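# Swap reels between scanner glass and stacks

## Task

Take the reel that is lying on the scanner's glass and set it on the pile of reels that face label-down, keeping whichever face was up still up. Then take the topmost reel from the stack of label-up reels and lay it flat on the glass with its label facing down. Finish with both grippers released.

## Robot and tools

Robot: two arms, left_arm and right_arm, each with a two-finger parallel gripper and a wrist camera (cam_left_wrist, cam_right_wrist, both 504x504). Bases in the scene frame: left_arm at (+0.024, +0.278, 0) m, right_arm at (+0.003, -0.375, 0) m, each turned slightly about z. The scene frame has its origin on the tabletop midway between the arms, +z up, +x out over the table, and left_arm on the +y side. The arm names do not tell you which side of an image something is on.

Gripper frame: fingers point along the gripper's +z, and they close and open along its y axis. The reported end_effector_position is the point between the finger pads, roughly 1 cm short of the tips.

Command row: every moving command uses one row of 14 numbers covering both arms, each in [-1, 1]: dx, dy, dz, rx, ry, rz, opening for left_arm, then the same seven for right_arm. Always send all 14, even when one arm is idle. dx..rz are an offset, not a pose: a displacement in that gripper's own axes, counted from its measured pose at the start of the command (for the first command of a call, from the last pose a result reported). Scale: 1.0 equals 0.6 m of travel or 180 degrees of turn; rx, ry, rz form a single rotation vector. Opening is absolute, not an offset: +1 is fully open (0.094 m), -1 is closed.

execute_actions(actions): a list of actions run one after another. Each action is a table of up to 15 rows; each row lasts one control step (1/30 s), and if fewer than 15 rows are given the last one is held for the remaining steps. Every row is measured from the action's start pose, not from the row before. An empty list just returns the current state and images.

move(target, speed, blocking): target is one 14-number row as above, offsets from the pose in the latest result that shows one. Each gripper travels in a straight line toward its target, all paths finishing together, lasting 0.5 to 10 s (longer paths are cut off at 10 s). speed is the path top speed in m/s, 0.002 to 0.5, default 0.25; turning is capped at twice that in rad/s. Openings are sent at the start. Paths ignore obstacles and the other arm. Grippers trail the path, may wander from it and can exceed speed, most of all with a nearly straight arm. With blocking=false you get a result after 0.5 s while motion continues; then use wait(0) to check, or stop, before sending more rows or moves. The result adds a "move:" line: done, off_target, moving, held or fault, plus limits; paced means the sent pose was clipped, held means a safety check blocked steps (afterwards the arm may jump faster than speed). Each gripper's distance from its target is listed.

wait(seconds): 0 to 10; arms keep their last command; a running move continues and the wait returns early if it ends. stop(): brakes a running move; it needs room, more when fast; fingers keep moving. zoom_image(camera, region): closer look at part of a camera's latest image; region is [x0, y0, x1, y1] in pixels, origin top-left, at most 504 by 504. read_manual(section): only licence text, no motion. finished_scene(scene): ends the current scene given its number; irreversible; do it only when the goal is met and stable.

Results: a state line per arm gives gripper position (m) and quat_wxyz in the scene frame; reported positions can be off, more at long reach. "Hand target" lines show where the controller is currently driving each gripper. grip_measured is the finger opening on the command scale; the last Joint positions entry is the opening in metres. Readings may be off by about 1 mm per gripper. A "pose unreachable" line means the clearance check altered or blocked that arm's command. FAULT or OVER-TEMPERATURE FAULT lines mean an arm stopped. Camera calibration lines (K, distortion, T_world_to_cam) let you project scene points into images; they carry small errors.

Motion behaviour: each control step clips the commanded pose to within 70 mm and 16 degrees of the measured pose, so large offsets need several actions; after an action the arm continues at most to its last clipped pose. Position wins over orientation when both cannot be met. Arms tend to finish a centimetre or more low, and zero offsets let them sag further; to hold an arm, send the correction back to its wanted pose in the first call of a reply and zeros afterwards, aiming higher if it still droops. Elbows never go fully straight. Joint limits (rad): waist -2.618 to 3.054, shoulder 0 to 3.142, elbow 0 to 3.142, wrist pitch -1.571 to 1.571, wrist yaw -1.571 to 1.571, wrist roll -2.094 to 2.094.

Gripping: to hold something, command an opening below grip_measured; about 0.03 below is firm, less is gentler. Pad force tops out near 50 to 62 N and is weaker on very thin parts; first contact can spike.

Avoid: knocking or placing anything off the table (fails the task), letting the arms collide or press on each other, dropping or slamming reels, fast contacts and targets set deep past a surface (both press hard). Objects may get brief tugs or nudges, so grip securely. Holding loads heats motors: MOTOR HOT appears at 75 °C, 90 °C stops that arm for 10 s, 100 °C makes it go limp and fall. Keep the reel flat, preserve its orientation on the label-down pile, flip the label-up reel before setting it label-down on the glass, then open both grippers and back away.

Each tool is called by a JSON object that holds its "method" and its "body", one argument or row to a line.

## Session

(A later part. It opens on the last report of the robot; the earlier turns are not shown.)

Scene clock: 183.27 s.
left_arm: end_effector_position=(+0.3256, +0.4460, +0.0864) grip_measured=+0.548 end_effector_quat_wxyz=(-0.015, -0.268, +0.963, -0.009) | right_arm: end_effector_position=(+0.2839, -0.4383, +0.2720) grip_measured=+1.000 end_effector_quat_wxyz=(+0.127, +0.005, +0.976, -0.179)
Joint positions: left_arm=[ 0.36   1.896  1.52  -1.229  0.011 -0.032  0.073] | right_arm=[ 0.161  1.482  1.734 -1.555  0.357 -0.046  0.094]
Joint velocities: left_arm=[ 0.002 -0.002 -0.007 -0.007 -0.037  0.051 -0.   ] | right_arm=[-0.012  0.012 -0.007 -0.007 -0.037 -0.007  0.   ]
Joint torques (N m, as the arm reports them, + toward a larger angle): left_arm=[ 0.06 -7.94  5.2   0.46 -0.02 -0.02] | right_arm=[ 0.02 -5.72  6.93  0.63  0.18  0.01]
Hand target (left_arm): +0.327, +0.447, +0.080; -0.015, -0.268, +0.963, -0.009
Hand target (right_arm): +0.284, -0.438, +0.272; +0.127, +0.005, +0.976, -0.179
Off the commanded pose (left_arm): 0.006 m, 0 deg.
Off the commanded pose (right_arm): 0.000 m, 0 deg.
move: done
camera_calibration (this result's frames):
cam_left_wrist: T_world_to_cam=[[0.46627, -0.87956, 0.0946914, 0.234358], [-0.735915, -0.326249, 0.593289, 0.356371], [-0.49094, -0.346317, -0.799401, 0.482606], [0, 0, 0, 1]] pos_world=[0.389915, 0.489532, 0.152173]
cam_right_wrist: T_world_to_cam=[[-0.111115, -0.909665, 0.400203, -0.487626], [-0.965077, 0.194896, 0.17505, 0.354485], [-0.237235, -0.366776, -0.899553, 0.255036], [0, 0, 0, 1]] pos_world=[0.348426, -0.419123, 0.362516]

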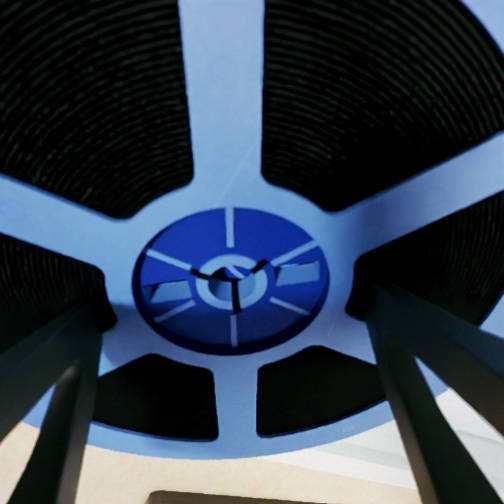

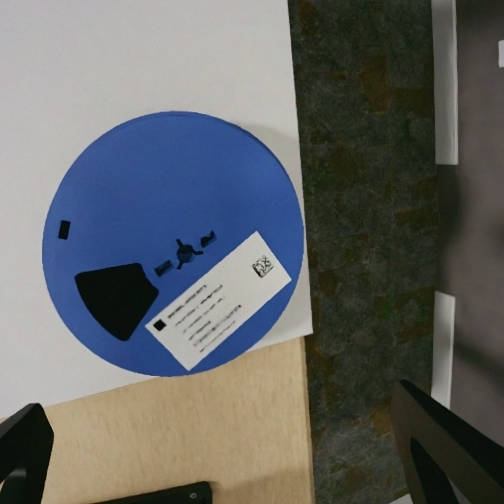

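{"method": "execute_actions", "body": {
  "actions": [
    [[0,0,0.008,0,0,0,0.55,0,0,0,0,0,0,1]],
    [[0,0,0,0,0,0,0.1,0,0,0,0,0,0,1]],
    [[0,0,0,0,0,0,0.1,0,0,0,0,0,0,1]],
    [[0,0,-0.03,0,0,0,0.2,0,0,0,0,0,0,1]],
    [[0,0,-0.01,0,0,0,0.2,0,0,0,0,0,0,1]],
    [[-0.015,0.034,0,0,0,0,0.2,0,0,0,0,0,0,1]],
    [[0,0,0,0,0,0,0.2,0,0,0,0,0,0,1]]
  ]
}}

Scene clock: 192.63 s.
left_arm: end_effector_position=(+0.3145, +0.4612, +0.0889) grip_measured=+0.198 end_effector_quat_wxyz=(-0.034, -0.274, +0.961, -0.019) | right_arm: end_effector_position=(+0.2839, -0.4383, +0.2720) grip_measured=+1.000 end_effector_quat_wxyz=(+0.127, +0.005, +0.976, -0.179)
Joint positions: left_arm=[ 0.417  1.928  1.571 -1.29   0.016  0.013  0.056] | right_arm=[ 0.161  1.482  1.734 -1.555  0.357 -0.046  0.094]
Joint velocities: left_arm=[ 0.002 -0.002  0.007 -0.022 -0.081 -0.037 -0.001] | right_arm=[ 0.012 -0.007 -0.002 -0.066  0.022  0.007  0.   ]
Joint torques (N m, as the arm reports them, + toward a larger angle): left_arm=[ 0.07 -8.83  6.61  0.14 -0.03 -0.02] | right_arm=[ 0.08 -5.7   6.93  0.61  0.18  0.01]
Hand target (left_arm): +0.315, +0.461, +0.089; -0.034, -0.274, +0.961, -0.019
Hand target (right_arm): +0.284, -0.438, +0.272; +0.127, +0.005, +0.976, -0.179
Off the commanded pose (left_arm): 0.000 m, 0 deg.
Off the commanded pose (right_arm): 0.000 m, 0 deg.
camera_calibration (this result's frames):
cam_left_wrist: T_world_to_cam=[[0.480031, -0.871035, 0.104248, 0.243576], [-0.713031, -0.318178, 0.624779, 0.337989], [-0.511035, -0.374246, -0.773811, 0.501415], [0, 0, 0, 1]] pos_world=[0.380314, 0.507356, 0.15144]
cam_right_wrist: T_world_to_cam=[[-0.111115, -0.909665, 0.400203, -0.487626], [-0.965077, 0.194896, 0.17505, 0.354485], [-0.237235, -0.366776, -0.899553, 0.255036], [0, 0, 0, 1]] pos_world=[0.348426, -0.419123, 0.362516]

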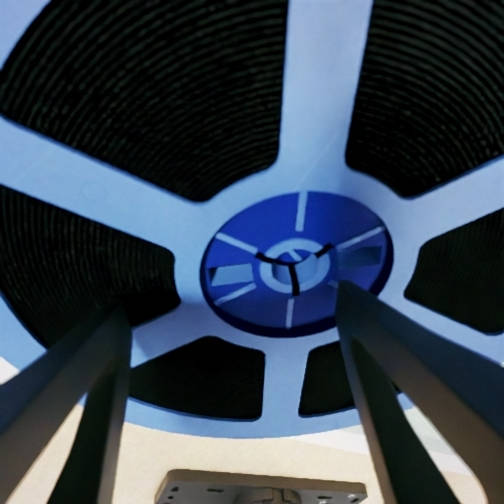

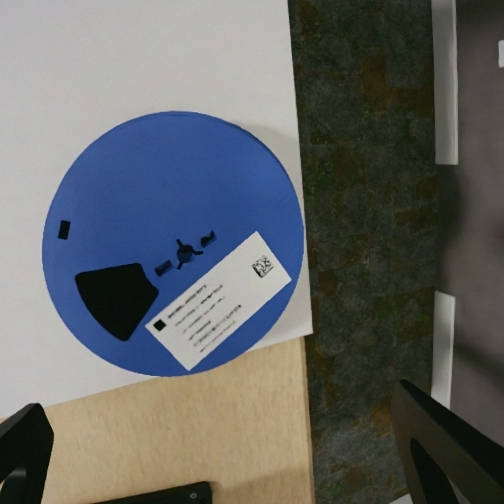

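{"method": "execute_actions", "body": {
  "actions": [
    [[0,0,-0.03,0,0,0,0.2,0,0,0,0,0,0,1]],
    [[-0.005,-0.032,0,0,0,0,0.7,0,0,0,0,0,0,1]],
    [[0,0,0,0,0,0,0.7,0,0,0,0,0,0,1]],
    [[0,0,0.035,0,0,0,0.7,0,0,0,0,0,0,1]],
    [[0,0,0.02,0,0,0,0.7,0,0,0,0,0,0,1]],
    [[0,0,0.012,0,0,0,0,0,0,0,0,0,0,1]],
    [[0,0,0.008,0,0,0,0,0,0,0,0,0,0,1]]
  ]
}}

Scene clock: 204.97 s.
left_arm: end_effector_position=(+0.3224, +0.4421, +0.0869) grip_measured=+0.002 end_effector_quat_wxyz=(-0.035, -0.267, +0.963, -0.021) | right_arm: end_effector_position=(+0.2839, -0.4383, +0.2720) grip_measured=+1.000 end_effector_quat_wxyz=(+0.127, +0.005, +0.976, -0.179)
Joint positions: left_arm=[ 0.361  1.92   1.551 -1.281  0.024 -0.028  0.047] | right_arm=[ 0.161  1.482  1.734 -1.555  0.357 -0.046  0.094]
Joint velocities: left_arm=[-0.002 -0.012  0.017 -0.022 -0.022 -0.022 -0.   ] | right_arm=[-0.002 -0.002 -0.002  0.007 -0.022 -0.022  0.   ]
Joint torques (N m, as the arm reports them, + toward a larger angle): left_arm=[ 0.02 -8.63  4.85  0.33 -0.03 -0.02] | right_arm=[ 0.   -5.65  6.95  0.63  0.17  0.03]
Hand target (left_arm): +0.322, +0.442, +0.082; -0.035, -0.267, +0.963, -0.021
Hand target (right_arm): +0.284, -0.438, +0.272; +0.127, +0.005, +0.976, -0.179
Off the commanded pose (left_arm): 0.005 m, 0 deg.
Off the commanded pose (right_arm): 0.000 m, 0 deg.
camera_calibration (this result's frames):
cam_left_wrist: T_world_to_cam=[[0.467467, -0.877291, 0.108785, 0.229682], [-0.717271, -0.304483, 0.626748, 0.333975], [-0.516718, -0.371012, -0.771591, 0.496905], [0, 0, 0, 1]] pos_world=[0.388941, 0.487545, 0.149103]
cam_right_wrist: T_world_to_cam=[[-0.111115, -0.909665, 0.400203, -0.487626], [-0.965077, 0.194896, 0.17505, 0.354485], [-0.237235, -0.366776, -0.899553, 0.255036], [0, 0, 0, 1]] pos_world=[0.348426, -0.419123, 0.362516]

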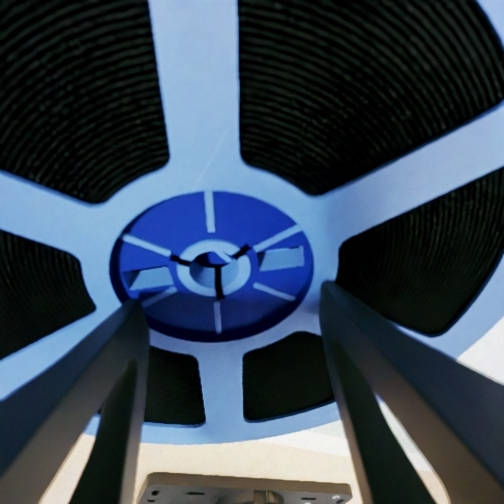

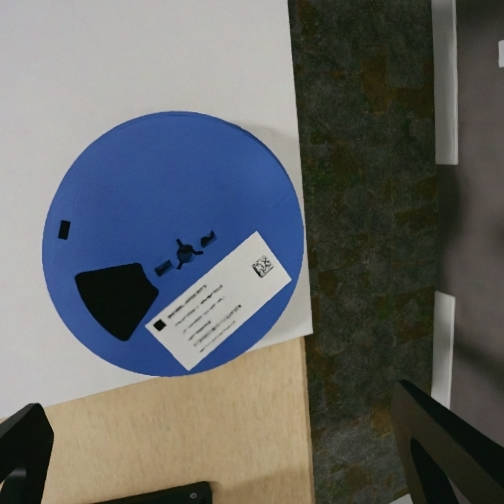

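{"method": "execute_actions", "body": {
  "actions": [
    [[0,0,-0.025,0,0,0,0.6,0,0,0,0,0,0,1]],
    [[-0.016,0.008,0,0,-0.01,0,0.6,0,0,0,0,0,0,1]],
    [[0,0,0,0,0,0,0.6,0,0,0,0,0,0,1]],
    [[0,0,0.03,0,0,0,0.6,0,0,0,0,0,0,1]],
    [[0,0,0.025,0,0,0,0.6,0,0,0,0,0,0,1]],
    [[0,0,0.015,0,0,0,-0.2,0,0,0,0,0,0,1]],
    [[0,0,0.01,0,0,0,-0.2,0,0,0,0,0,0,1]]
  ]
}}

Scene clock: 216.97 s.
left_arm: end_effector_position=(+0.3240, +0.4430, +0.0865) grip_measured=-0.198 end_effector_quat_wxyz=(-0.023, -0.267, +0.963, -0.021) | right_arm: end_effector_position=(+0.2839, -0.4383, +0.2720) grip_measured=+1.000 end_effector_quat_wxyz=(+0.127, +0.005, +0.976, -0.179)
Joint positions: left_arm=[ 0.364  1.905  1.531 -1.252  0.03  -0.024  0.038] | right_arm=[ 0.161  1.482  1.734 -1.555  0.357 -0.046  0.094]
Joint velocities: left_arm=[-0.007 -0.012 -0.012 -0.007 -0.007 -0.022  0.001] | right_arm=[-0.002 -0.002 -0.007 -0.051 -0.022  0.007  0.   ]
Joint torques (N m, as the arm reports them, + toward a larger angle): left_arm=[ 0.02 -8.47  4.55  0.42 -0.03 -0.03] | right_arm=[ 0.08 -5.72  6.92  0.62  0.18  0.02]
Hand target (left_arm): +0.324, +0.443, +0.081; -0.023, -0.267, +0.963, -0.021
Hand target (right_arm): +0.284, -0.438, +0.272; +0.127, +0.005, +0.976, -0.179
Off the commanded pose (left_arm): 0.006 m, 0 deg.
Off the commanded pose (right_arm): 0.000 m, 0 deg.
camera_calibration (this result's frames):
cam_left_wrist: T_world_to_cam=[[0.464914, -0.877918, 0.114519, 0.230459], [-0.731552, -0.308066, 0.608216, 0.343425], [-0.498685, -0.366545, -0.785467, 0.491147], [0, 0, 0, 1]] pos_world=[0.389017, 0.488149, 0.150511]
cam_right_wrist: T_world_to_cam=[[-0.111115, -0.909665, 0.400203, -0.487626], [-0.965077, 0.194896, 0.17505, 0.354485], [-0.237235, -0.366776, -0.899553, 0.255036], [0, 0, 0, 1]] pos_world=[0.348426, -0.419123, 0.362516]

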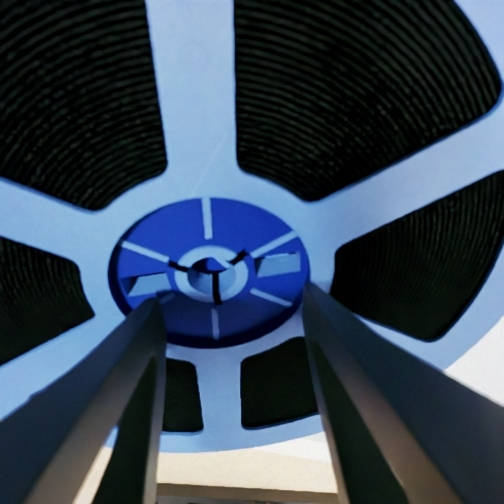

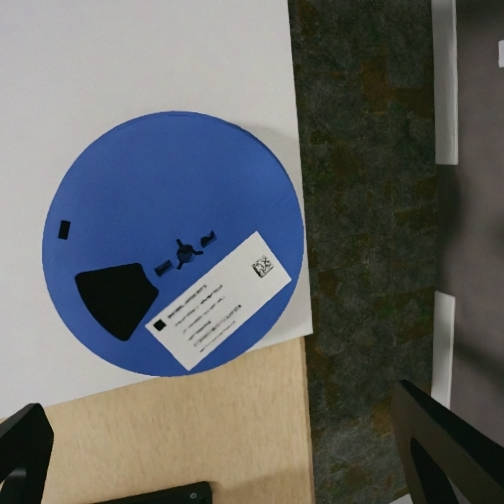

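{"method": "move", "body": {
  "target": [0,0,-0.04,0,0,0,0.6,0,0,0,0,0,0,1],
  "speed": 0.05
}}

{"method": "move", "body": {
  "target": [-0.022,0.01,0,0,0,0,0.6,0,0,0,0,0,0,1],
  "speed": 0.03
}}

{"method": "move", "body": {
  "target": [0,0,0.045,0,0,0,0.6,0,0,0,0,0,0,1],
  "speed": 0.03
}}

Scene clock: 223.20 s.
left_arm: end_effector_position=(+0.3234, +0.4394, +0.1026) grip_measured=+0.598 end_effector_quat_wxyz=(-0.029, -0.265, +0.963, -0.027) | right_arm: end_effector_position=(+0.2839, -0.4383, +0.2720) grip_measured=+1.000 end_effector_quat_wxyz=(+0.127, +0.005, +0.976, -0.179)
Joint positions: left_arm=[ 0.36   1.903  1.592 -1.329  0.039 -0.024  0.075] | right_arm=[ 0.161  1.482  1.734 -1.555  0.357 -0.046  0.094]
Joint velocities: left_arm=[ 0.002  0.007 -0.022  0.022 -0.007 -0.022 -0.001] | right_arm=[-0.002 -0.002 -0.002 -0.037 -0.007  0.051  0.   ]
Joint torques (N m, as the arm reports them, + toward a larger angle): left_arm=[ 0.4  -8.99  9.44 -0.03 -0.1  -0.02] | right_arm=[ 0.04 -5.68  6.91  0.62  0.16  0.02]
Hand target (left_arm): +0.325, +0.444, +0.110; -0.023, -0.267, +0.963, -0.021
Hand target (right_arm): +0.284, -0.438, +0.272; +0.127, +0.005, +0.976, -0.179
Off the commanded pose (left_arm): 0.009 m, 1 deg.
Off the commanded pose (right_arm): 0.000 m, 0 deg.
move: done
camera_calibration (this result's frames):
cam_left_wrist: T_world_to_cam=[[0.462998, -0.877701, 0.123586, 0.225304], [-0.727634, -0.296753, 0.618455, 0.324798], [-0.506144, -0.376269, -0.776041, 0.507894], [0, 0, 0, 1]] pos_world=[0.389086, 0.48524, 0.165429]
cam_right_wrist: T_world_to_cam=[[-0.111115, -0.909665, 0.400203, -0.487626], [-0.965077, 0.194896, 0.17505, 0.354485], [-0.237235, -0.366776, -0.899553, 0.255036], [0, 0, 0, 1]] pos_world=[0.348426, -0.419123, 0.362516]

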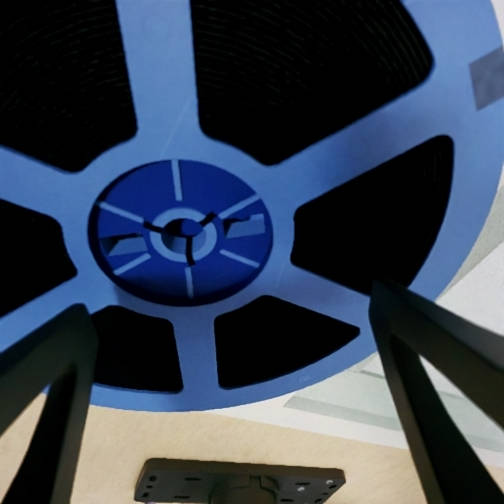

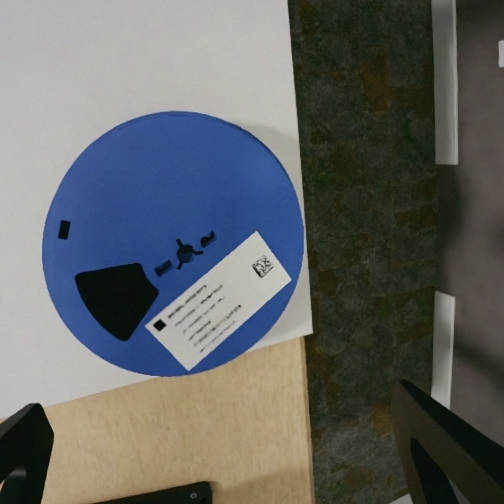

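Scene clock: 223.97 s.
left_arm: end_effector_position=(+0.3297, +0.4465, +0.0965) grip_measured=+0.598 end_effector_quat_wxyz=(-0.033, -0.266, +0.963, -0.029) | right_arm: end_effector_position=(+0.2839, -0.4383, +0.2720) grip_measured=+1.000 end_effector_quat_wxyz=(+0.127, +0.005, +0.976, -0.179)
Joint positions: left_arm=[ 0.369  1.949  1.63  -1.33   0.039 -0.018  0.075] | right_arm=[ 0.161  1.482  1.734 -1.555  0.357 -0.046  0.094]
Joint velocities: left_arm=[ 0.007 -0.012  0.017  0.037 -0.066 -0.051  0.   ] | right_arm=[-0.007 -0.007 -0.017  0.022  0.051  0.066  0.   ]
Joint torques (N m, as the arm reports them, + toward a larger angle): left_arm=[ 0.66 -8.67  9.46 -0.01 -0.03  0.07] | right_arm=[ 0.05 -5.63  6.9   0.63  0.18  0.03]
Hand target (left_arm): +0.332, +0.451, +0.102; -0.029, -0.265, +0.963, -0.027
Hand target (right_arm): +0.284, -0.438, +0.272; +0.127, +0.005, +0.976, -0.179
Off the commanded pose (left_arm): 0.007 m, 1 deg.
Off the commanded pose (right_arm): 0.000 m, 0 deg.
move: done
camera_calibration (this result's frames):
cam_left_wrist: T_world_to_cam=[[0.465956, -0.876032, 0.124312, 0.227529], [-0.722279, -0.29544, 0.625323, 0.332205], [-0.511076, -0.381161, -0.770401, 0.512309], [0, 0, 0, 1]] pos_world=[0.395755, 0.492742, 0.158664]
cam_right_wrist: T_world_to_cam=[[-0.111115, -0.909665, 0.400203, -0.487626], [-0.965077, 0.194896, 0.17505, 0.354485], [-0.237235, -0.366776, -0.899553, 0.255036], [0, 0, 0, 1]] pos_world=[0.348426, -0.419123, 0.362516]

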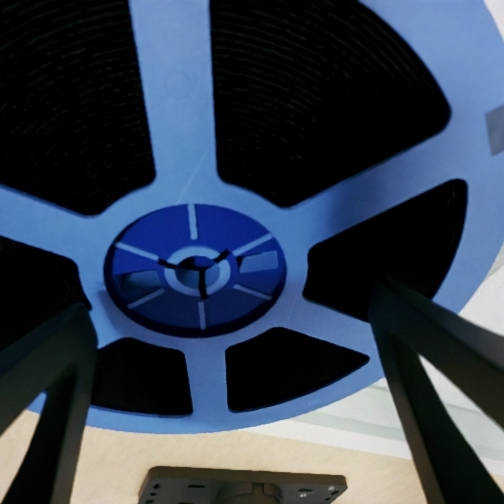

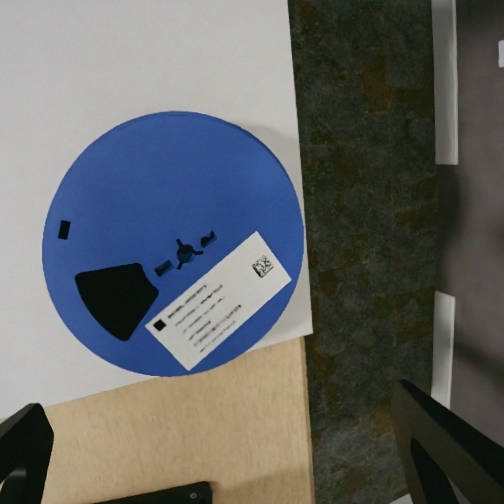

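Scene clock: 225.10 s.
left_arm: end_effector_position=(+0.3268, +0.4449, +0.0869) grip_measured=+0.598 end_effector_quat_wxyz=(-0.030, -0.266, +0.963, -0.028) | right_arm: end_effector_position=(+0.2839, -0.4383, +0.2720) grip_measured=+1.000 end_effector_quat_wxyz=(+0.127, +0.005, +0.976, -0.179)
Joint positions: left_arm=[ 0.369  1.934  1.572 -1.281  0.038 -0.018  0.075] | right_arm=[ 0.161  1.482  1.734 -1.555  0.357 -0.046  0.094]
Joint velocities: left_arm=[-0.022  0.012 -0.027 -0.022 -0.066 -0.095 -0.001] | right_arm=[-0.007 -0.002 -0.002  0.051 -0.007 -0.051  0.   ]
Joint torques (N m, as the arm reports them, + toward a larger angle): left_arm=[-0.09 -7.27  2.47  0.71 -0.01 -0.04] | right_arm=[ 0.05 -5.71  6.94  0.61  0.17  0.03]
Hand target (left_arm): +0.328, +0.445, +0.070; -0.034, -0.266, +0.963, -0.029
Hand target (right_arm): +0.284, -0.438, +0.272; +0.127, +0.005, +0.976, -0.179
Off the commanded pose (left_arm): 0.017 m, 0 deg.
Off the commanded pose (right_arm): 0.000 m, 0 deg.
move: off_target (left_arm)
camera_calibration (this result's frames):
cam_left_wrist: T_world_to_cam=[[0.465297, -0.876462, 0.123745, 0.229147], [-0.72547, -0.297514, 0.620628, 0.338064], [-0.507141, -0.37855, -0.774279, 0.500744], [0, 0, 0, 1]] pos_world=[0.392582, 0.490974, 0.149548]
cam_right_wrist: T_world_to_cam=[[-0.111115, -0.909665, 0.400203, -0.487626], [-0.965077, 0.194896, 0.17505, 0.354485], [-0.237235, -0.366776, -0.899553, 0.255036], [0, 0, 0, 1]] pos_world=[0.348426, -0.419123, 0.362516]

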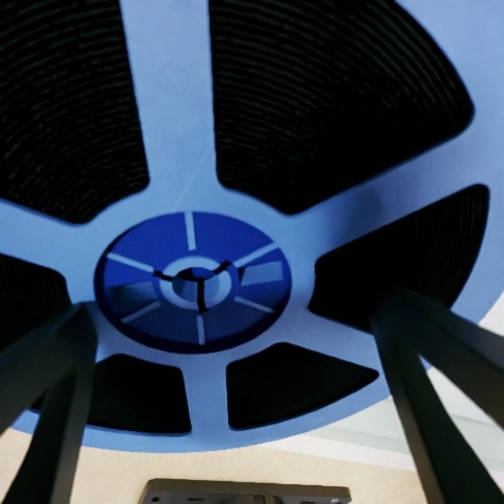

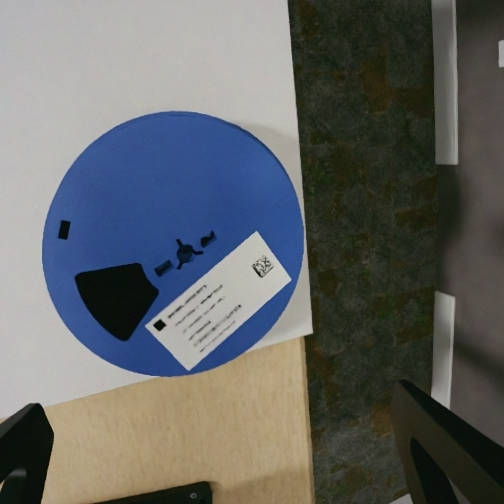

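{"method": "move", "body": {
  "target": [0,0,-0.3,0,0.05,0,1,0,0,0,0,0,0,1],
  "speed": 0.3
}}

Scene clock: 230.70 s.
left_arm: end_effector_position=(+0.3376, +0.4514, +0.2625) grip_measured=+1.000 end_effector_quat_wxyz=(+0.138, -0.261, +0.955, +0.015) | right_arm: end_effector_position=(+0.2839, -0.4383, +0.2720) grip_measured=+1.000 end_effector_quat_wxyz=(+0.127, +0.005, +0.976, -0.179)
Joint positions: left_arm=[ 0.371  1.766  2.039 -1.568  0.04  -0.018  0.094] | right_arm=[ 0.161  1.482  1.734 -1.555  0.357 -0.046  0.094]
Joint velocities: left_arm=[ 0.022  0.002  0.017  0.007 -0.022  0.022  0.   ] | right_arm=[ 0.007 -0.012 -0.012 -0.022  0.066  0.022  0.   ]
Joint torques (N m, as the arm reports them, + toward a larger angle): left_arm=[ 0.71 -7.04  8.01  0.68  0.01  0.05] | right_arm=[ 0.06 -5.75  6.91  0.62  0.18  0.03]
Hand target (left_arm): +0.334, +0.453, +0.265; +0.137, -0.263, +0.955, +0.014
Hand target (right_arm): +0.284, -0.438, +0.272; +0.127, +0.005, +0.976, -0.179
Off the commanded pose (left_arm): 0.008 m, 29 deg; orientation clipped at the last step of the last action.
Off the commanded pose (right_arm): 0.000 m, 0 deg.
joint sent to its limit (left arm) — the command would take joint 4 (wrist pitch) past its lower limit, so that joint was sent only as far as its limit.
move: off_target (left_arm); limits=paced
camera_calibration (this result's frames):
cam_left_wrist: T_world_to_cam=[[0.431173, -0.895907, 0.106961, 0.232794], [-0.868702, -0.380171, 0.317531, 0.404048], [-0.243815, -0.229828, -0.942196, 0.532621], [0, 0, 0, 1]] pos_world=[0.380484, 0.484581, 0.348636]
cam_right_wrist: T_world_to_cam=[[-0.111115, -0.909665, 0.400203, -0.487626], [-0.965077, 0.194896, 0.17505, 0.354485], [-0.237235, -0.366776, -0.899553, 0.255036], [0, 0, 0, 1]] pos_world=[0.348426, -0.419123, 0.362516]

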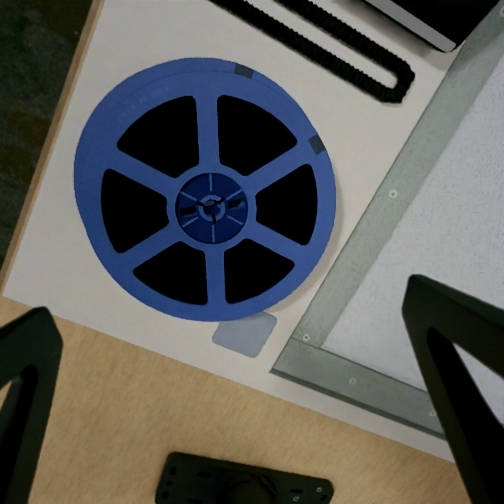

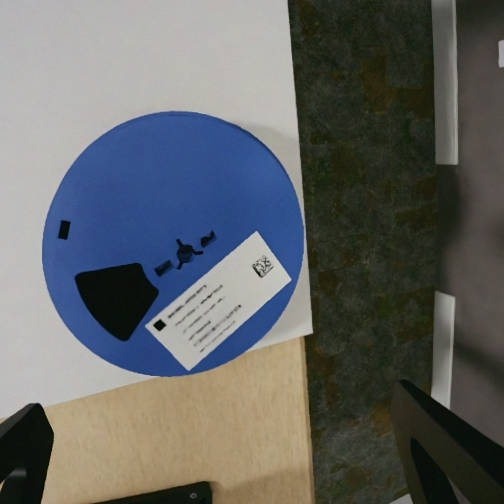

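{"method": "move", "body": {
  "target": [0,0,0,0,0,0,1,0.093,0.087,0.204,-0.113,0.08,0,-1],
  "speed": 0.3
}}

Scene clock: 252.13 s.
left_arm: end_effector_position=(+0.3367, +0.4518, +0.2623) grip_measured=+1.000 end_effector_quat_wxyz=(+0.137, -0.262, +0.955, +0.015) | right_arm: end_effector_position=(+0.2608, -0.4348, +0.1337) grip_measured=-0.988 end_effector_quat_wxyz=(+0.002, +0.005, +1.000, -0.011)
Joint positions: left_arm=[ 0.373  1.766  2.039 -1.57   0.04  -0.018  0.094] | right_arm=[-0.05   1.535  1.294 -1.321  0.02  -0.209  0.001]
Joint velocities: left_arm=[-0.012 -0.007  0.002 -0.037  0.007 -0.037  0.   ] | right_arm=[-0.007 -0.007 -0.017 -0.037 -0.095 -0.022  0.   ]
Joint torques (N m, as the arm reports them, + toward a larger angle): left_arm=[-0.15 -7.13  6.37  0.86 -0.02 -0.02] | right_arm=[-0.39 -5.87  6.27  0.31 -0.08 -0.04]
Hand target (left_arm): +0.338, +0.451, +0.262; +0.138, -0.261, +0.955, +0.015
Hand target (right_arm): +0.262, -0.435, +0.129; +0.001, +0.005, +1.000, -0.005
Off the commanded pose (left_arm): 0.001 m, 0 deg.
Off the commanded pose (right_arm): 0.005 m, 1 deg.
move: done
camera_calibration (this result's frames):
cam_left_wrist: T_world_to_cam=[[0.433435, -0.894795, 0.107126, 0.232277], [-0.867198, -0.381794, 0.319688, 0.40317], [-0.245155, -0.231464, -0.941448, 0.53336], [0, 0, 0, 1]] pos_world=[0.379707, 0.485222, 0.348359]
cam_right_wrist: T_world_to_cam=[[-0.0501834, -0.994625, 0.090572, -0.44313], [-0.884566, 0.0863683, 0.458348, 0.249656], [-0.463707, -0.0571155, -0.884146, 0.318113], [0, 0, 0, 1]] pos_world=[0.346111, -0.444141, 0.206964]

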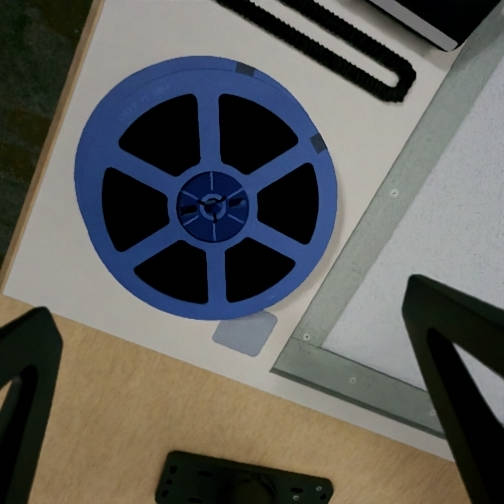

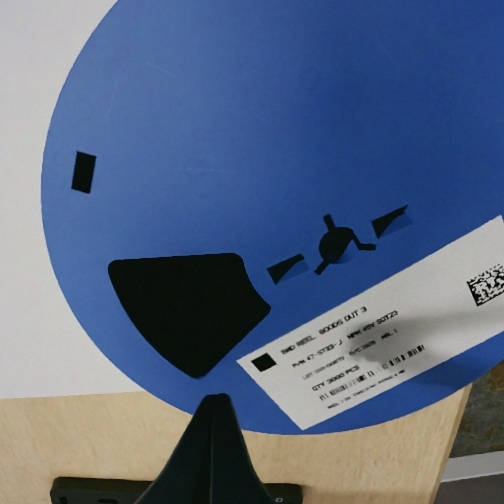

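{"method": "move", "body": {
  "target": [0,0,0,0,0,0,1,-0.008,0.01,0.08,0,0,0,-1],
  "speed": 0.04
}}

{"method": "move", "body": {
  "target": [0,0,0,0,0,0,1,0,0.12,0.005,0,0,0,-1],
  "speed": 0.04
}}

Scene clock: 261.43 s.
left_arm: end_effector_position=(+0.3367, +0.4518, +0.2623) grip_measured=+1.000 end_effector_quat_wxyz=(+0.137, -0.262, +0.955, +0.015) | right_arm: end_effector_position=(+0.2636, -0.4317, +0.0971) grip_measured=-0.988 end_effector_quat_wxyz=(+0.009, +0.007, +1.000, -0.012)
Joint positions: left_arm=[ 0.373  1.766  2.039 -1.57   0.04  -0.018  0.094] | right_arm=[-0.037  1.539  1.152 -1.16   0.019 -0.193  0.001]
Joint velocities: left_arm=[ 0.002 -0.002 -0.007 -0.066 -0.022 -0.007  0.   ] | right_arm=[ 0.007  0.007  0.002 -0.037 -0.022  0.066  0.   ]
Joint torques (N m, as the arm reports them, + toward a larger angle): left_arm=[ 0.04 -7.14  6.39  0.84 -0.02 -0.03] | right_arm=[ 0.59 -4.37  5.57  0.46  0.02  0.04]
Hand target (left_arm): +0.337, +0.452, +0.262; +0.137, -0.262, +0.955, +0.015
Hand target (right_arm): +0.265, -0.430, +0.086; +0.002, +0.005, +1.000, -0.011
Off the commanded pose (left_arm): 0.000 m, 0 deg.
Off the commanded pose (right_arm): 0.012 m, 1 deg.
move: off_target (right_arm)
camera_calibration (this result's frames):
cam_left_wrist: T_world_to_cam=[[0.433435, -0.894795, 0.107126, 0.232277], [-0.867198, -0.381794, 0.319688, 0.40317], [-0.245155, -0.231464, -0.941448, 0.53336], [0, 0, 0, 1]] pos_world=[0.379707, 0.485222, 0.348359]
cam_right_wrist: T_world_to_cam=[[-0.05461, -0.99429, 0.0916759, -0.435359], [-0.891304, 0.0899283, 0.444399, 0.273342], [-0.450106, -0.0574424, -0.891126, 0.284163], [0, 0, 0, 1]] pos_world=[0.347759, -0.441132, 0.171664]

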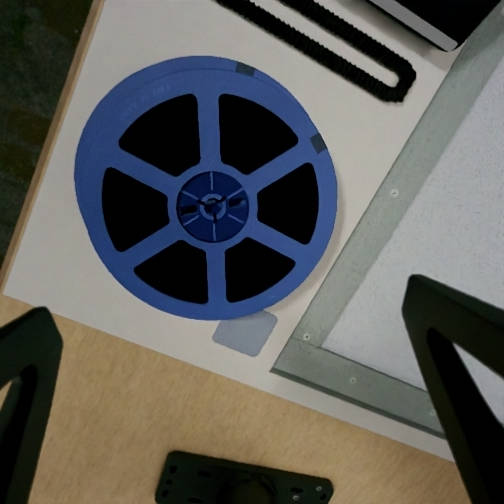

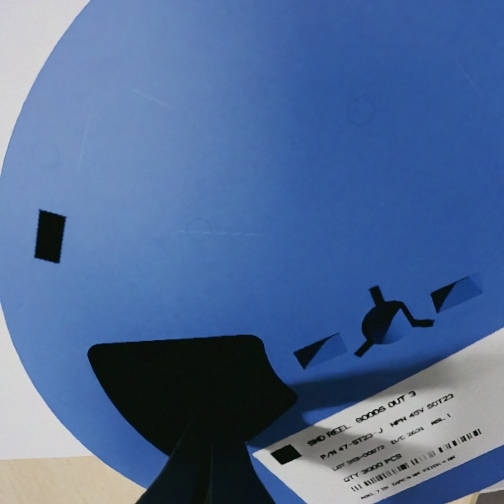

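Scene clock: 263.53 s.
left_arm: end_effector_position=(+0.3367, +0.4518, +0.2623) grip_measured=+1.000 end_effector_quat_wxyz=(+0.137, -0.262, +0.955, +0.015) | right_arm: end_effector_position=(+0.2699, -0.3665, +0.0973) grip_measured=-0.988 end_effector_quat_wxyz=(+0.013, +0.007, +1.000, -0.023)
Joint positions: left_arm=[ 0.373  1.766  2.039 -1.57   0.04  -0.018  0.094] | right_arm=[ 0.228  1.539  1.152 -1.159  0.047  0.072  0.001]
Joint velocities: left_arm=[-0.017  0.007 -0.002 -0.022  0.007 -0.007  0.   ] | right_arm=[ 0.007  0.007 -0.002 -0.051 -0.037 -0.022 -0.   ]
Joint torques (N m, as the arm reports them, + toward a larger angle): left_arm=[ 0.03 -7.14  6.39  0.84 -0.02 -0.02] | right_arm=[ 0.7  -7.63  4.72  0.29 -0.2   0.08]
Hand target (left_arm): +0.337, +0.452, +0.262; +0.137, -0.262, +0.955, +0.015
Hand target (right_arm): +0.264, -0.359, +0.093; +0.009, +0.007, +1.000, -0.010
Off the commanded pose (left_arm): 0.000 m, 0 deg.
Off the commanded pose (right_arm): 0.010 m, 1 deg.
move: done
camera_calibration (this result's frames):
cam_left_wrist: T_world_to_cam=[[0.433435, -0.894795, 0.107126, 0.232277], [-0.867198, -0.381794, 0.319688, 0.40317], [-0.245155, -0.231464, -0.941448, 0.53336], [0, 0, 0, 1]] pos_world=[0.379707, 0.485222, 0.348359]
cam_right_wrist: T_world_to_cam=[[-0.0562494, -0.991991, 0.113095, -0.370977], [-0.894698, 0.100355, 0.435253, 0.278657], [-0.443116, -0.0767028, -0.893177, 0.282156], [0, 0, 0, 1]] pos_world=[0.353474, -0.374328, 0.172685]

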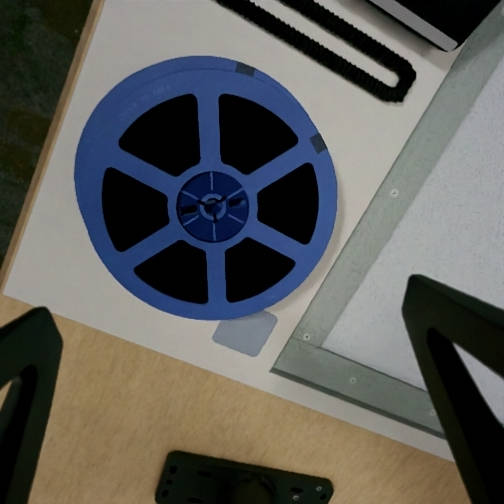

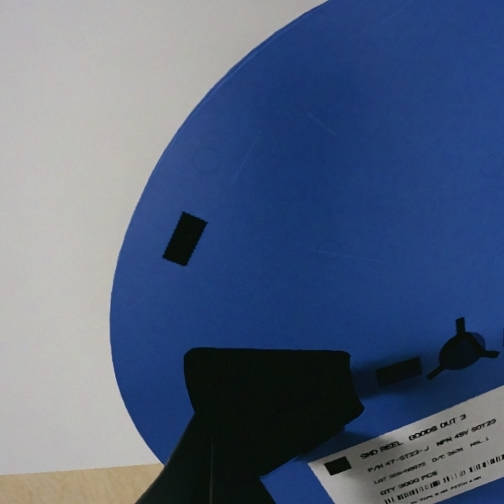

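{"method": "move", "body": {
  "target": [0,0,0,0,0,0,1,0,0,-0.2,0,0,0,-1],
  "speed": 0.2
}}

{"method": "move", "body": {
  "target": [0.7,-0.77,0.08,0.488,0.116,-0.023,1,0.05,-0.3,0,0,0,0,-1],
  "speed": 0.3
}}

Scene clock: 279.70 s.
left_arm: end_effector_position=(+0.3367, +0.4518, +0.2623) grip_measured=+1.000 end_effector_quat_wxyz=(+0.137, -0.262, +0.955, +0.015) | right_arm: end_effector_position=(+0.2691, -0.3635, +0.2057) grip_measured=-0.988 end_effector_quat_wxyz=(+0.033, +0.008, +0.999, -0.021)
Joint positions: left_arm=[ 0.373  1.766  2.039 -1.57   0.04  -0.018  0.094] | right_arm=[ 0.239  1.529  1.574 -1.554  0.047  0.084  0.001]
Joint velocities: left_arm=[-0.012  0.022  0.012 -0.007  0.007  0.037  0.   ] | right_arm=[-0.007 -0.007  0.007  0.007 -0.037  0.007 -0.001]
Joint torques (N m, as the arm reports them, + toward a larger angle): left_arm=[ 0.02 -7.15  6.39  0.83 -0.02 -0.03] | right_arm=[ 0.64 -8.33  8.96  0.22  0.02  0.07]
Hand target (left_arm): +0.337, +0.452, +0.262; +0.137, -0.262, +0.955, +0.015
Hand target (right_arm): +0.267, -0.361, +0.216; +0.047, +0.006, +0.999, -0.020
Off the commanded pose (left_arm): 0.000 m, 0 deg.
Off the commanded pose (right_arm): 0.012 m, 2 deg.
joint sent to its limit (right arm) — the command would take joint 4 (wrist pitch) past its lower limit, so that joint was sent only as far as its limit.
move: off_target (right_arm)
camera_calibration (this result's frames):
cam_left_wrist: T_world_to_cam=[[0.433435, -0.894795, 0.107126, 0.232277], [-0.867198, -0.381794, 0.319688, 0.40317], [-0.245155, -0.231464, -0.941448, 0.53336], [0, 0, 0, 1]] pos_world=[0.379707, 0.485222, 0.348359]
cam_right_wrist: T_world_to_cam=[[-0.0608967, -0.992257, 0.108246, -0.378223], [-0.910802, 0.0996046, 0.400647, 0.241603], [-0.408327, -0.0741926, -0.909816, 0.373807], [0, 0, 0, 1]] pos_world=[0.349656, -0.371625, 0.284239]

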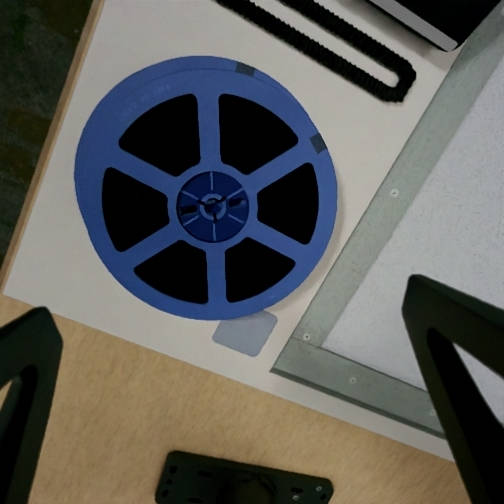

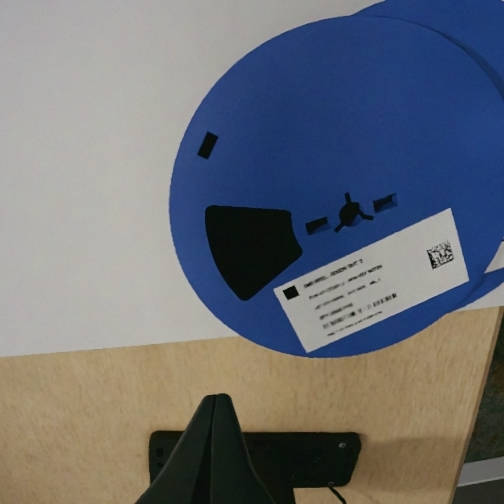

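Scene clock: 283.27 s.
left_arm: end_effector_position=(+0.2321, -0.1384, +0.1001) grip_measured=+1.000 end_effector_quat_wxyz=(+0.109, -0.121, +0.719, -0.675) | right_arm: end_effector_position=(+0.2325, -0.5410, +0.2095) grip_measured=-0.988 end_effector_quat_wxyz=(+0.026, +0.007, +0.999, -0.030)
Joint positions: left_arm=[-1.177  2.035  0.556  1.414  0.217 -1.564  0.094] | right_arm=[-0.449  1.585  1.644 -1.555  0.019 -0.606  0.001]
Joint velocities: left_arm=[ 0.017 -0.007 -0.012 -0.037  0.022 -0.007  0.   ] | right_arm=[-0.027 -0.002 -0.002 -0.007  0.007 -0.022  0.   ]
Joint torques (N m, as the arm reports them, + toward a larger angle): left_arm=[-0.66 -6.9   6.83  2.21 -0.13 -0.09] | right_arm=[-0.37 -5.58  9.66  0.26 -0.09 -0.02]
Hand target (left_arm): +0.233, -0.145, +0.108; +0.113, -0.120, +0.708, -0.687
Hand target (right_arm): +0.237, -0.544, +0.212; +0.031, +0.007, +0.999, -0.026
Off the commanded pose (left_arm): 0.026 m, 4 deg.
Off the commanded pose (right_arm): 0.005 m, 1 deg.
move: off_target (left_arm); limits=paced
camera_calibration (this result's frames):
cam_left_wrist: T_world_to_cam=[[-0.0547734, 0.00152644, 0.998498, -0.0849879], [-0.959341, 0.277219, -0.0530492, 0.288874], [-0.276883, -0.960806, -0.0137198, 0.0319383], [0, 0, 0, 1]] pos_world=[0.281317, -0.0492651, 0.100623]
cam_right_wrist: T_world_to_cam=[[-0.0585807, -0.990313, 0.125887, -0.560109], [-0.905047, 0.105899, 0.411916, 0.224098], [-0.421257, -0.0898035, -0.902484, 0.342147], [0, 0, 0, 1]] pos_world=[0.314139, -0.547689, 0.286983]

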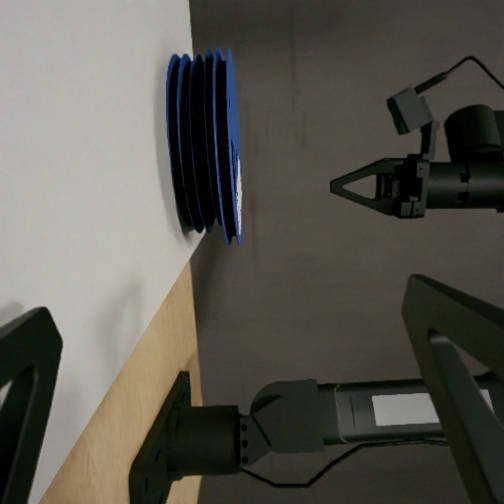

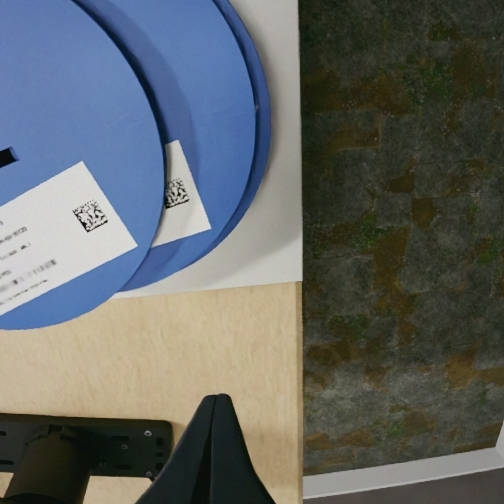

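{"method": "move", "body": {
  "target": [0.057,0.015,0.232,0,0,0,0,0,0,0,0,0,0,-1],
  "speed": 0.15
}}

Scene clock: 300.57 s.
left_arm: end_effector_position=(+0.2452, -0.2743, +0.0803) grip_measured=+0.002 end_effector_quat_wxyz=(+0.108, -0.117, +0.722, -0.674) | right_arm: end_effector_position=(+0.2325, -0.5410, +0.2095) grip_measured=-0.988 end_effector_quat_wxyz=(+0.026, +0.007, +0.999, -0.030)
Joint positions: left_arm=[-1.316  2.352  1.138  1.145  0.085 -1.566  0.047] | right_arm=[-0.449  1.585  1.644 -1.555  0.019 -0.606  0.001]
Joint velocities: left_arm=[-0.002 -0.012 -0.022  0.022 -0.022 -0.022 -0.001] | right_arm=[ 0.012  0.002  0.012  0.007 -0.081 -0.066  0.001]
Joint torques (N m, as the arm reports them, + toward a larger angle): left_arm=[ -0.34 -11.07   8.44   1.9   -0.14  -0.08] | right_arm=[ 0.02 -7.06  7.04  0.31  0.01  0.03]
Hand target (left_arm): +0.246, -0.280, +0.083; +0.109, -0.121, +0.719, -0.675
Hand target (right_arm): +0.232, -0.541, +0.209; +0.026, +0.007, +0.999, -0.030
Off the commanded pose (left_arm): 0.007 m, 1 deg.
Off the commanded pose (right_arm): 0.000 m, 0 deg.
move: done
camera_calibration (this result's frames):
cam_left_wrist: T_world_to_cam=[[-0.0585701, -0.00429629, 0.998274, -0.0648796], [-0.957067, 0.284617, -0.0549275, 0.339662], [-0.283889, -0.958632, -0.0207819, -0.0924499], [0, 0, 0, 1]] pos_world=[0.295033, -0.185578, 0.0815031]
cam_right_wrist: T_world_to_cam=[[-0.0585807, -0.990313, 0.125887, -0.560109], [-0.905047, 0.105899, 0.411916, 0.224098], [-0.421257, -0.0898035, -0.902484, 0.342147], [0, 0, 0, 1]] pos_world=[0.314139, -0.547689, 0.286983]

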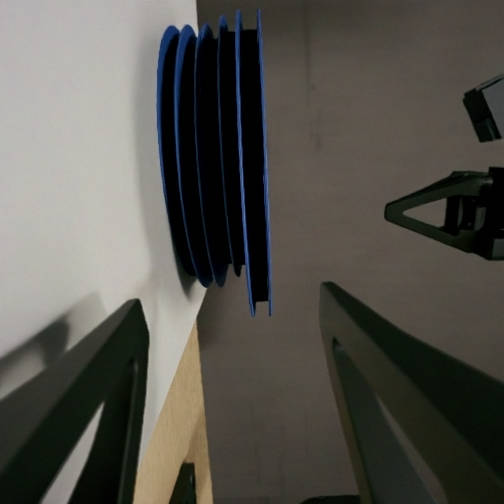

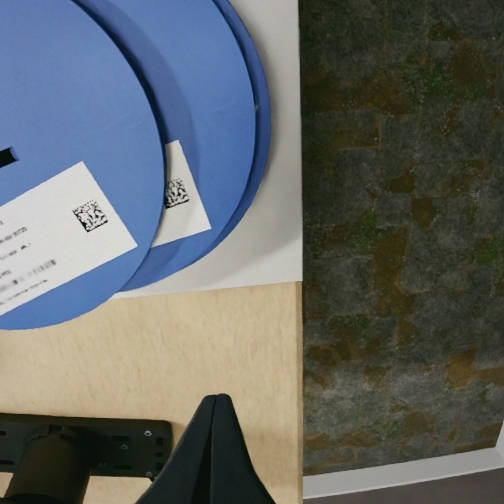

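{"method": "move", "body": {
  "target": [0.022,-0.012,0.165,0,0,0,0,0,0,0,0,0,0,-1],
  "speed": 0.06
}}

Scene clock: 307.80 s.
left_arm: end_effector_position=(+0.2674, -0.3667, +0.0822) grip_measured=+0.002 end_effector_quat_wxyz=(+0.108, -0.114, +0.718, -0.678) | right_arm: end_effector_position=(+0.2325, -0.5410, +0.2095) grip_measured=-0.988 end_effector_quat_wxyz=(+0.026, +0.007, +0.999, -0.030)
Joint positions: left_arm=[-1.346  2.595  1.673  0.864  0.059 -1.567  0.047] | right_arm=[-0.449  1.585  1.644 -1.555  0.019 -0.606  0.001]
Joint velocities: left_arm=[-0.007  0.002 -0.002 -0.095 -0.007 -0.022 -0.002] | right_arm=[ 0.007  0.002 -0.007 -0.037 -0.066 -0.007 -0.001]
Joint torques (N m, as the arm reports them, + toward a larger angle): left_arm=[ -0.6  -13.54   9.8    1.77  -0.15  -0.04] | right_arm=[ 0.03 -7.05  7.06  0.31  0.    0.02]
Hand target (left_arm): +0.265, -0.372, +0.082; +0.108, -0.117, +0.721, -0.674
Hand target (right_arm): +0.232, -0.541, +0.209; +0.026, +0.007, +0.999, -0.030
Off the commanded pose (left_arm): 0.007 m, 1 deg.
Off the commanded pose (right_arm): 0.000 m, 0 deg.
move: done
camera_calibration (this result's frames):
cam_left_wrist: T_world_to_cam=[[-0.0636214, 0.00496948, 0.997962, -0.0611474], [-0.95556, 0.288127, -0.062353, 0.38882], [-0.287849, -0.957579, -0.0135824, -0.173782], [0, 0, 0, 1]] pos_world=[0.317628, -0.278136, 0.0829066]
cam_right_wrist: T_world_to_cam=[[-0.0585807, -0.990313, 0.125887, -0.560109], [-0.905047, 0.105899, 0.411916, 0.224098], [-0.421257, -0.0898035, -0.902484, 0.342147], [0, 0, 0, 1]] pos_world=[0.314139, -0.547689, 0.286983]

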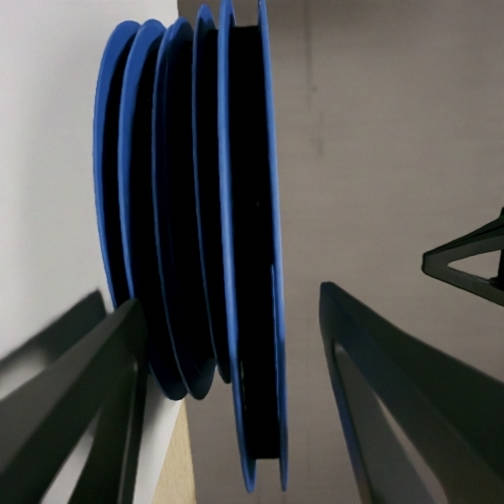

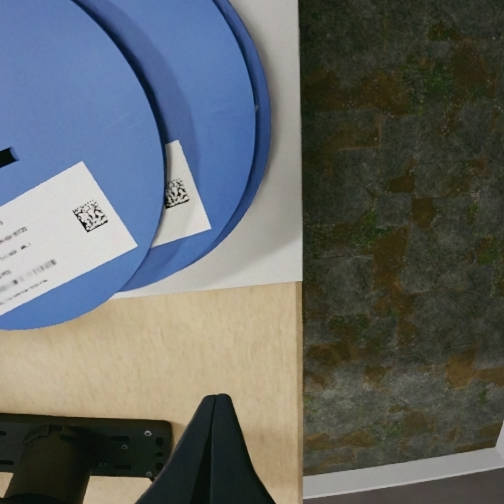

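{"method": "execute_actions", "body": {
  "actions": [
    [[0,-0.008,0.015,0,0,0,-0.3,0,0,0,0,0,0,-1]],
    [[0,0,0,0,0,0,-0.9,0,0,0,0,0,0,-1]],
    [[0,0,0,0,0,0,-0.9,0,0,0,0,0,0,-1]]
  ]
}}

Scene clock: 314.60 s.
left_arm: end_effector_position=(+0.2694, -0.3714, +0.0899) grip_measured=-0.781 end_effector_quat_wxyz=(+0.109, -0.114, +0.709, -0.687) | right_arm: end_effector_position=(+0.2325, -0.5410, +0.2095) grip_measured=-0.988 end_effector_quat_wxyz=(+0.026, +0.007, +0.999, -0.030)
Joint positions: left_arm=[-1.346  2.607  1.705  0.87   0.058 -1.57   0.01 ] | right_arm=[-0.449  1.585  1.644 -1.555  0.019 -0.606  0.001]
Joint velocities: left_arm=[-0.007 -0.007 -0.012 -0.022  0.037 -0.022  0.001] | right_arm=[-0.007 -0.002 -0.007 -0.022 -0.022 -0.037  0.   ]
Joint torques (N m, as the arm reports them, + toward a larger angle): left_arm=[  0.02 -14.22   7.17   2.01  -0.03  -0.02] | right_arm=[ 0.05 -7.02  7.06  0.3   0.    0.02]
Hand target (left_arm): +0.269, -0.371, +0.089; +0.109, -0.114, +0.710, -0.686
Hand target (right_arm): +0.232, -0.541, +0.209; +0.026, +0.007, +0.999, -0.030
Off the commanded pose (left_arm): 0.001 m, 0 deg.
Off the commanded pose (right_arm): 0.000 m, 0 deg.
camera_calibration (this result's frames):
cam_left_wrist: T_world_to_cam=[[-0.0704013, 0.030274, 0.997059, -0.0573574], [-0.955349, 0.285505, -0.0761251, 0.392756], [-0.28697, -0.957899, 0.00882228, -0.179956], [0, 0, 0, 1]] pos_world=[0.319539, -0.282777, 0.088675]
cam_right_wrist: T_world_to_cam=[[-0.0585807, -0.990313, 0.125887, -0.560109], [-0.905047, 0.105899, 0.411916, 0.224098], [-0.421257, -0.0898035, -0.902484, 0.342147], [0, 0, 0, 1]] pos_world=[0.314139, -0.547689, 0.286983]

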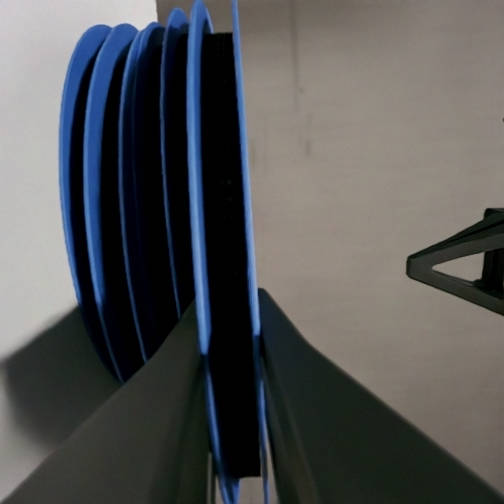

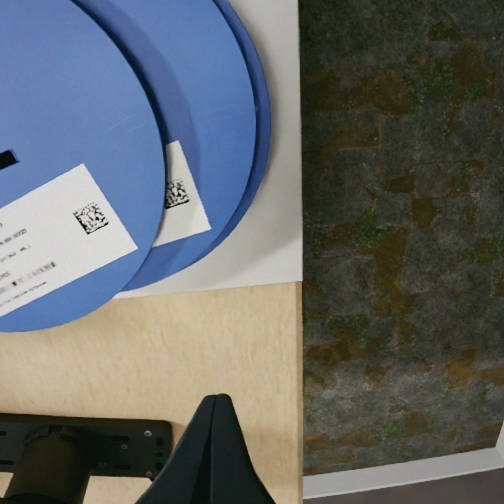

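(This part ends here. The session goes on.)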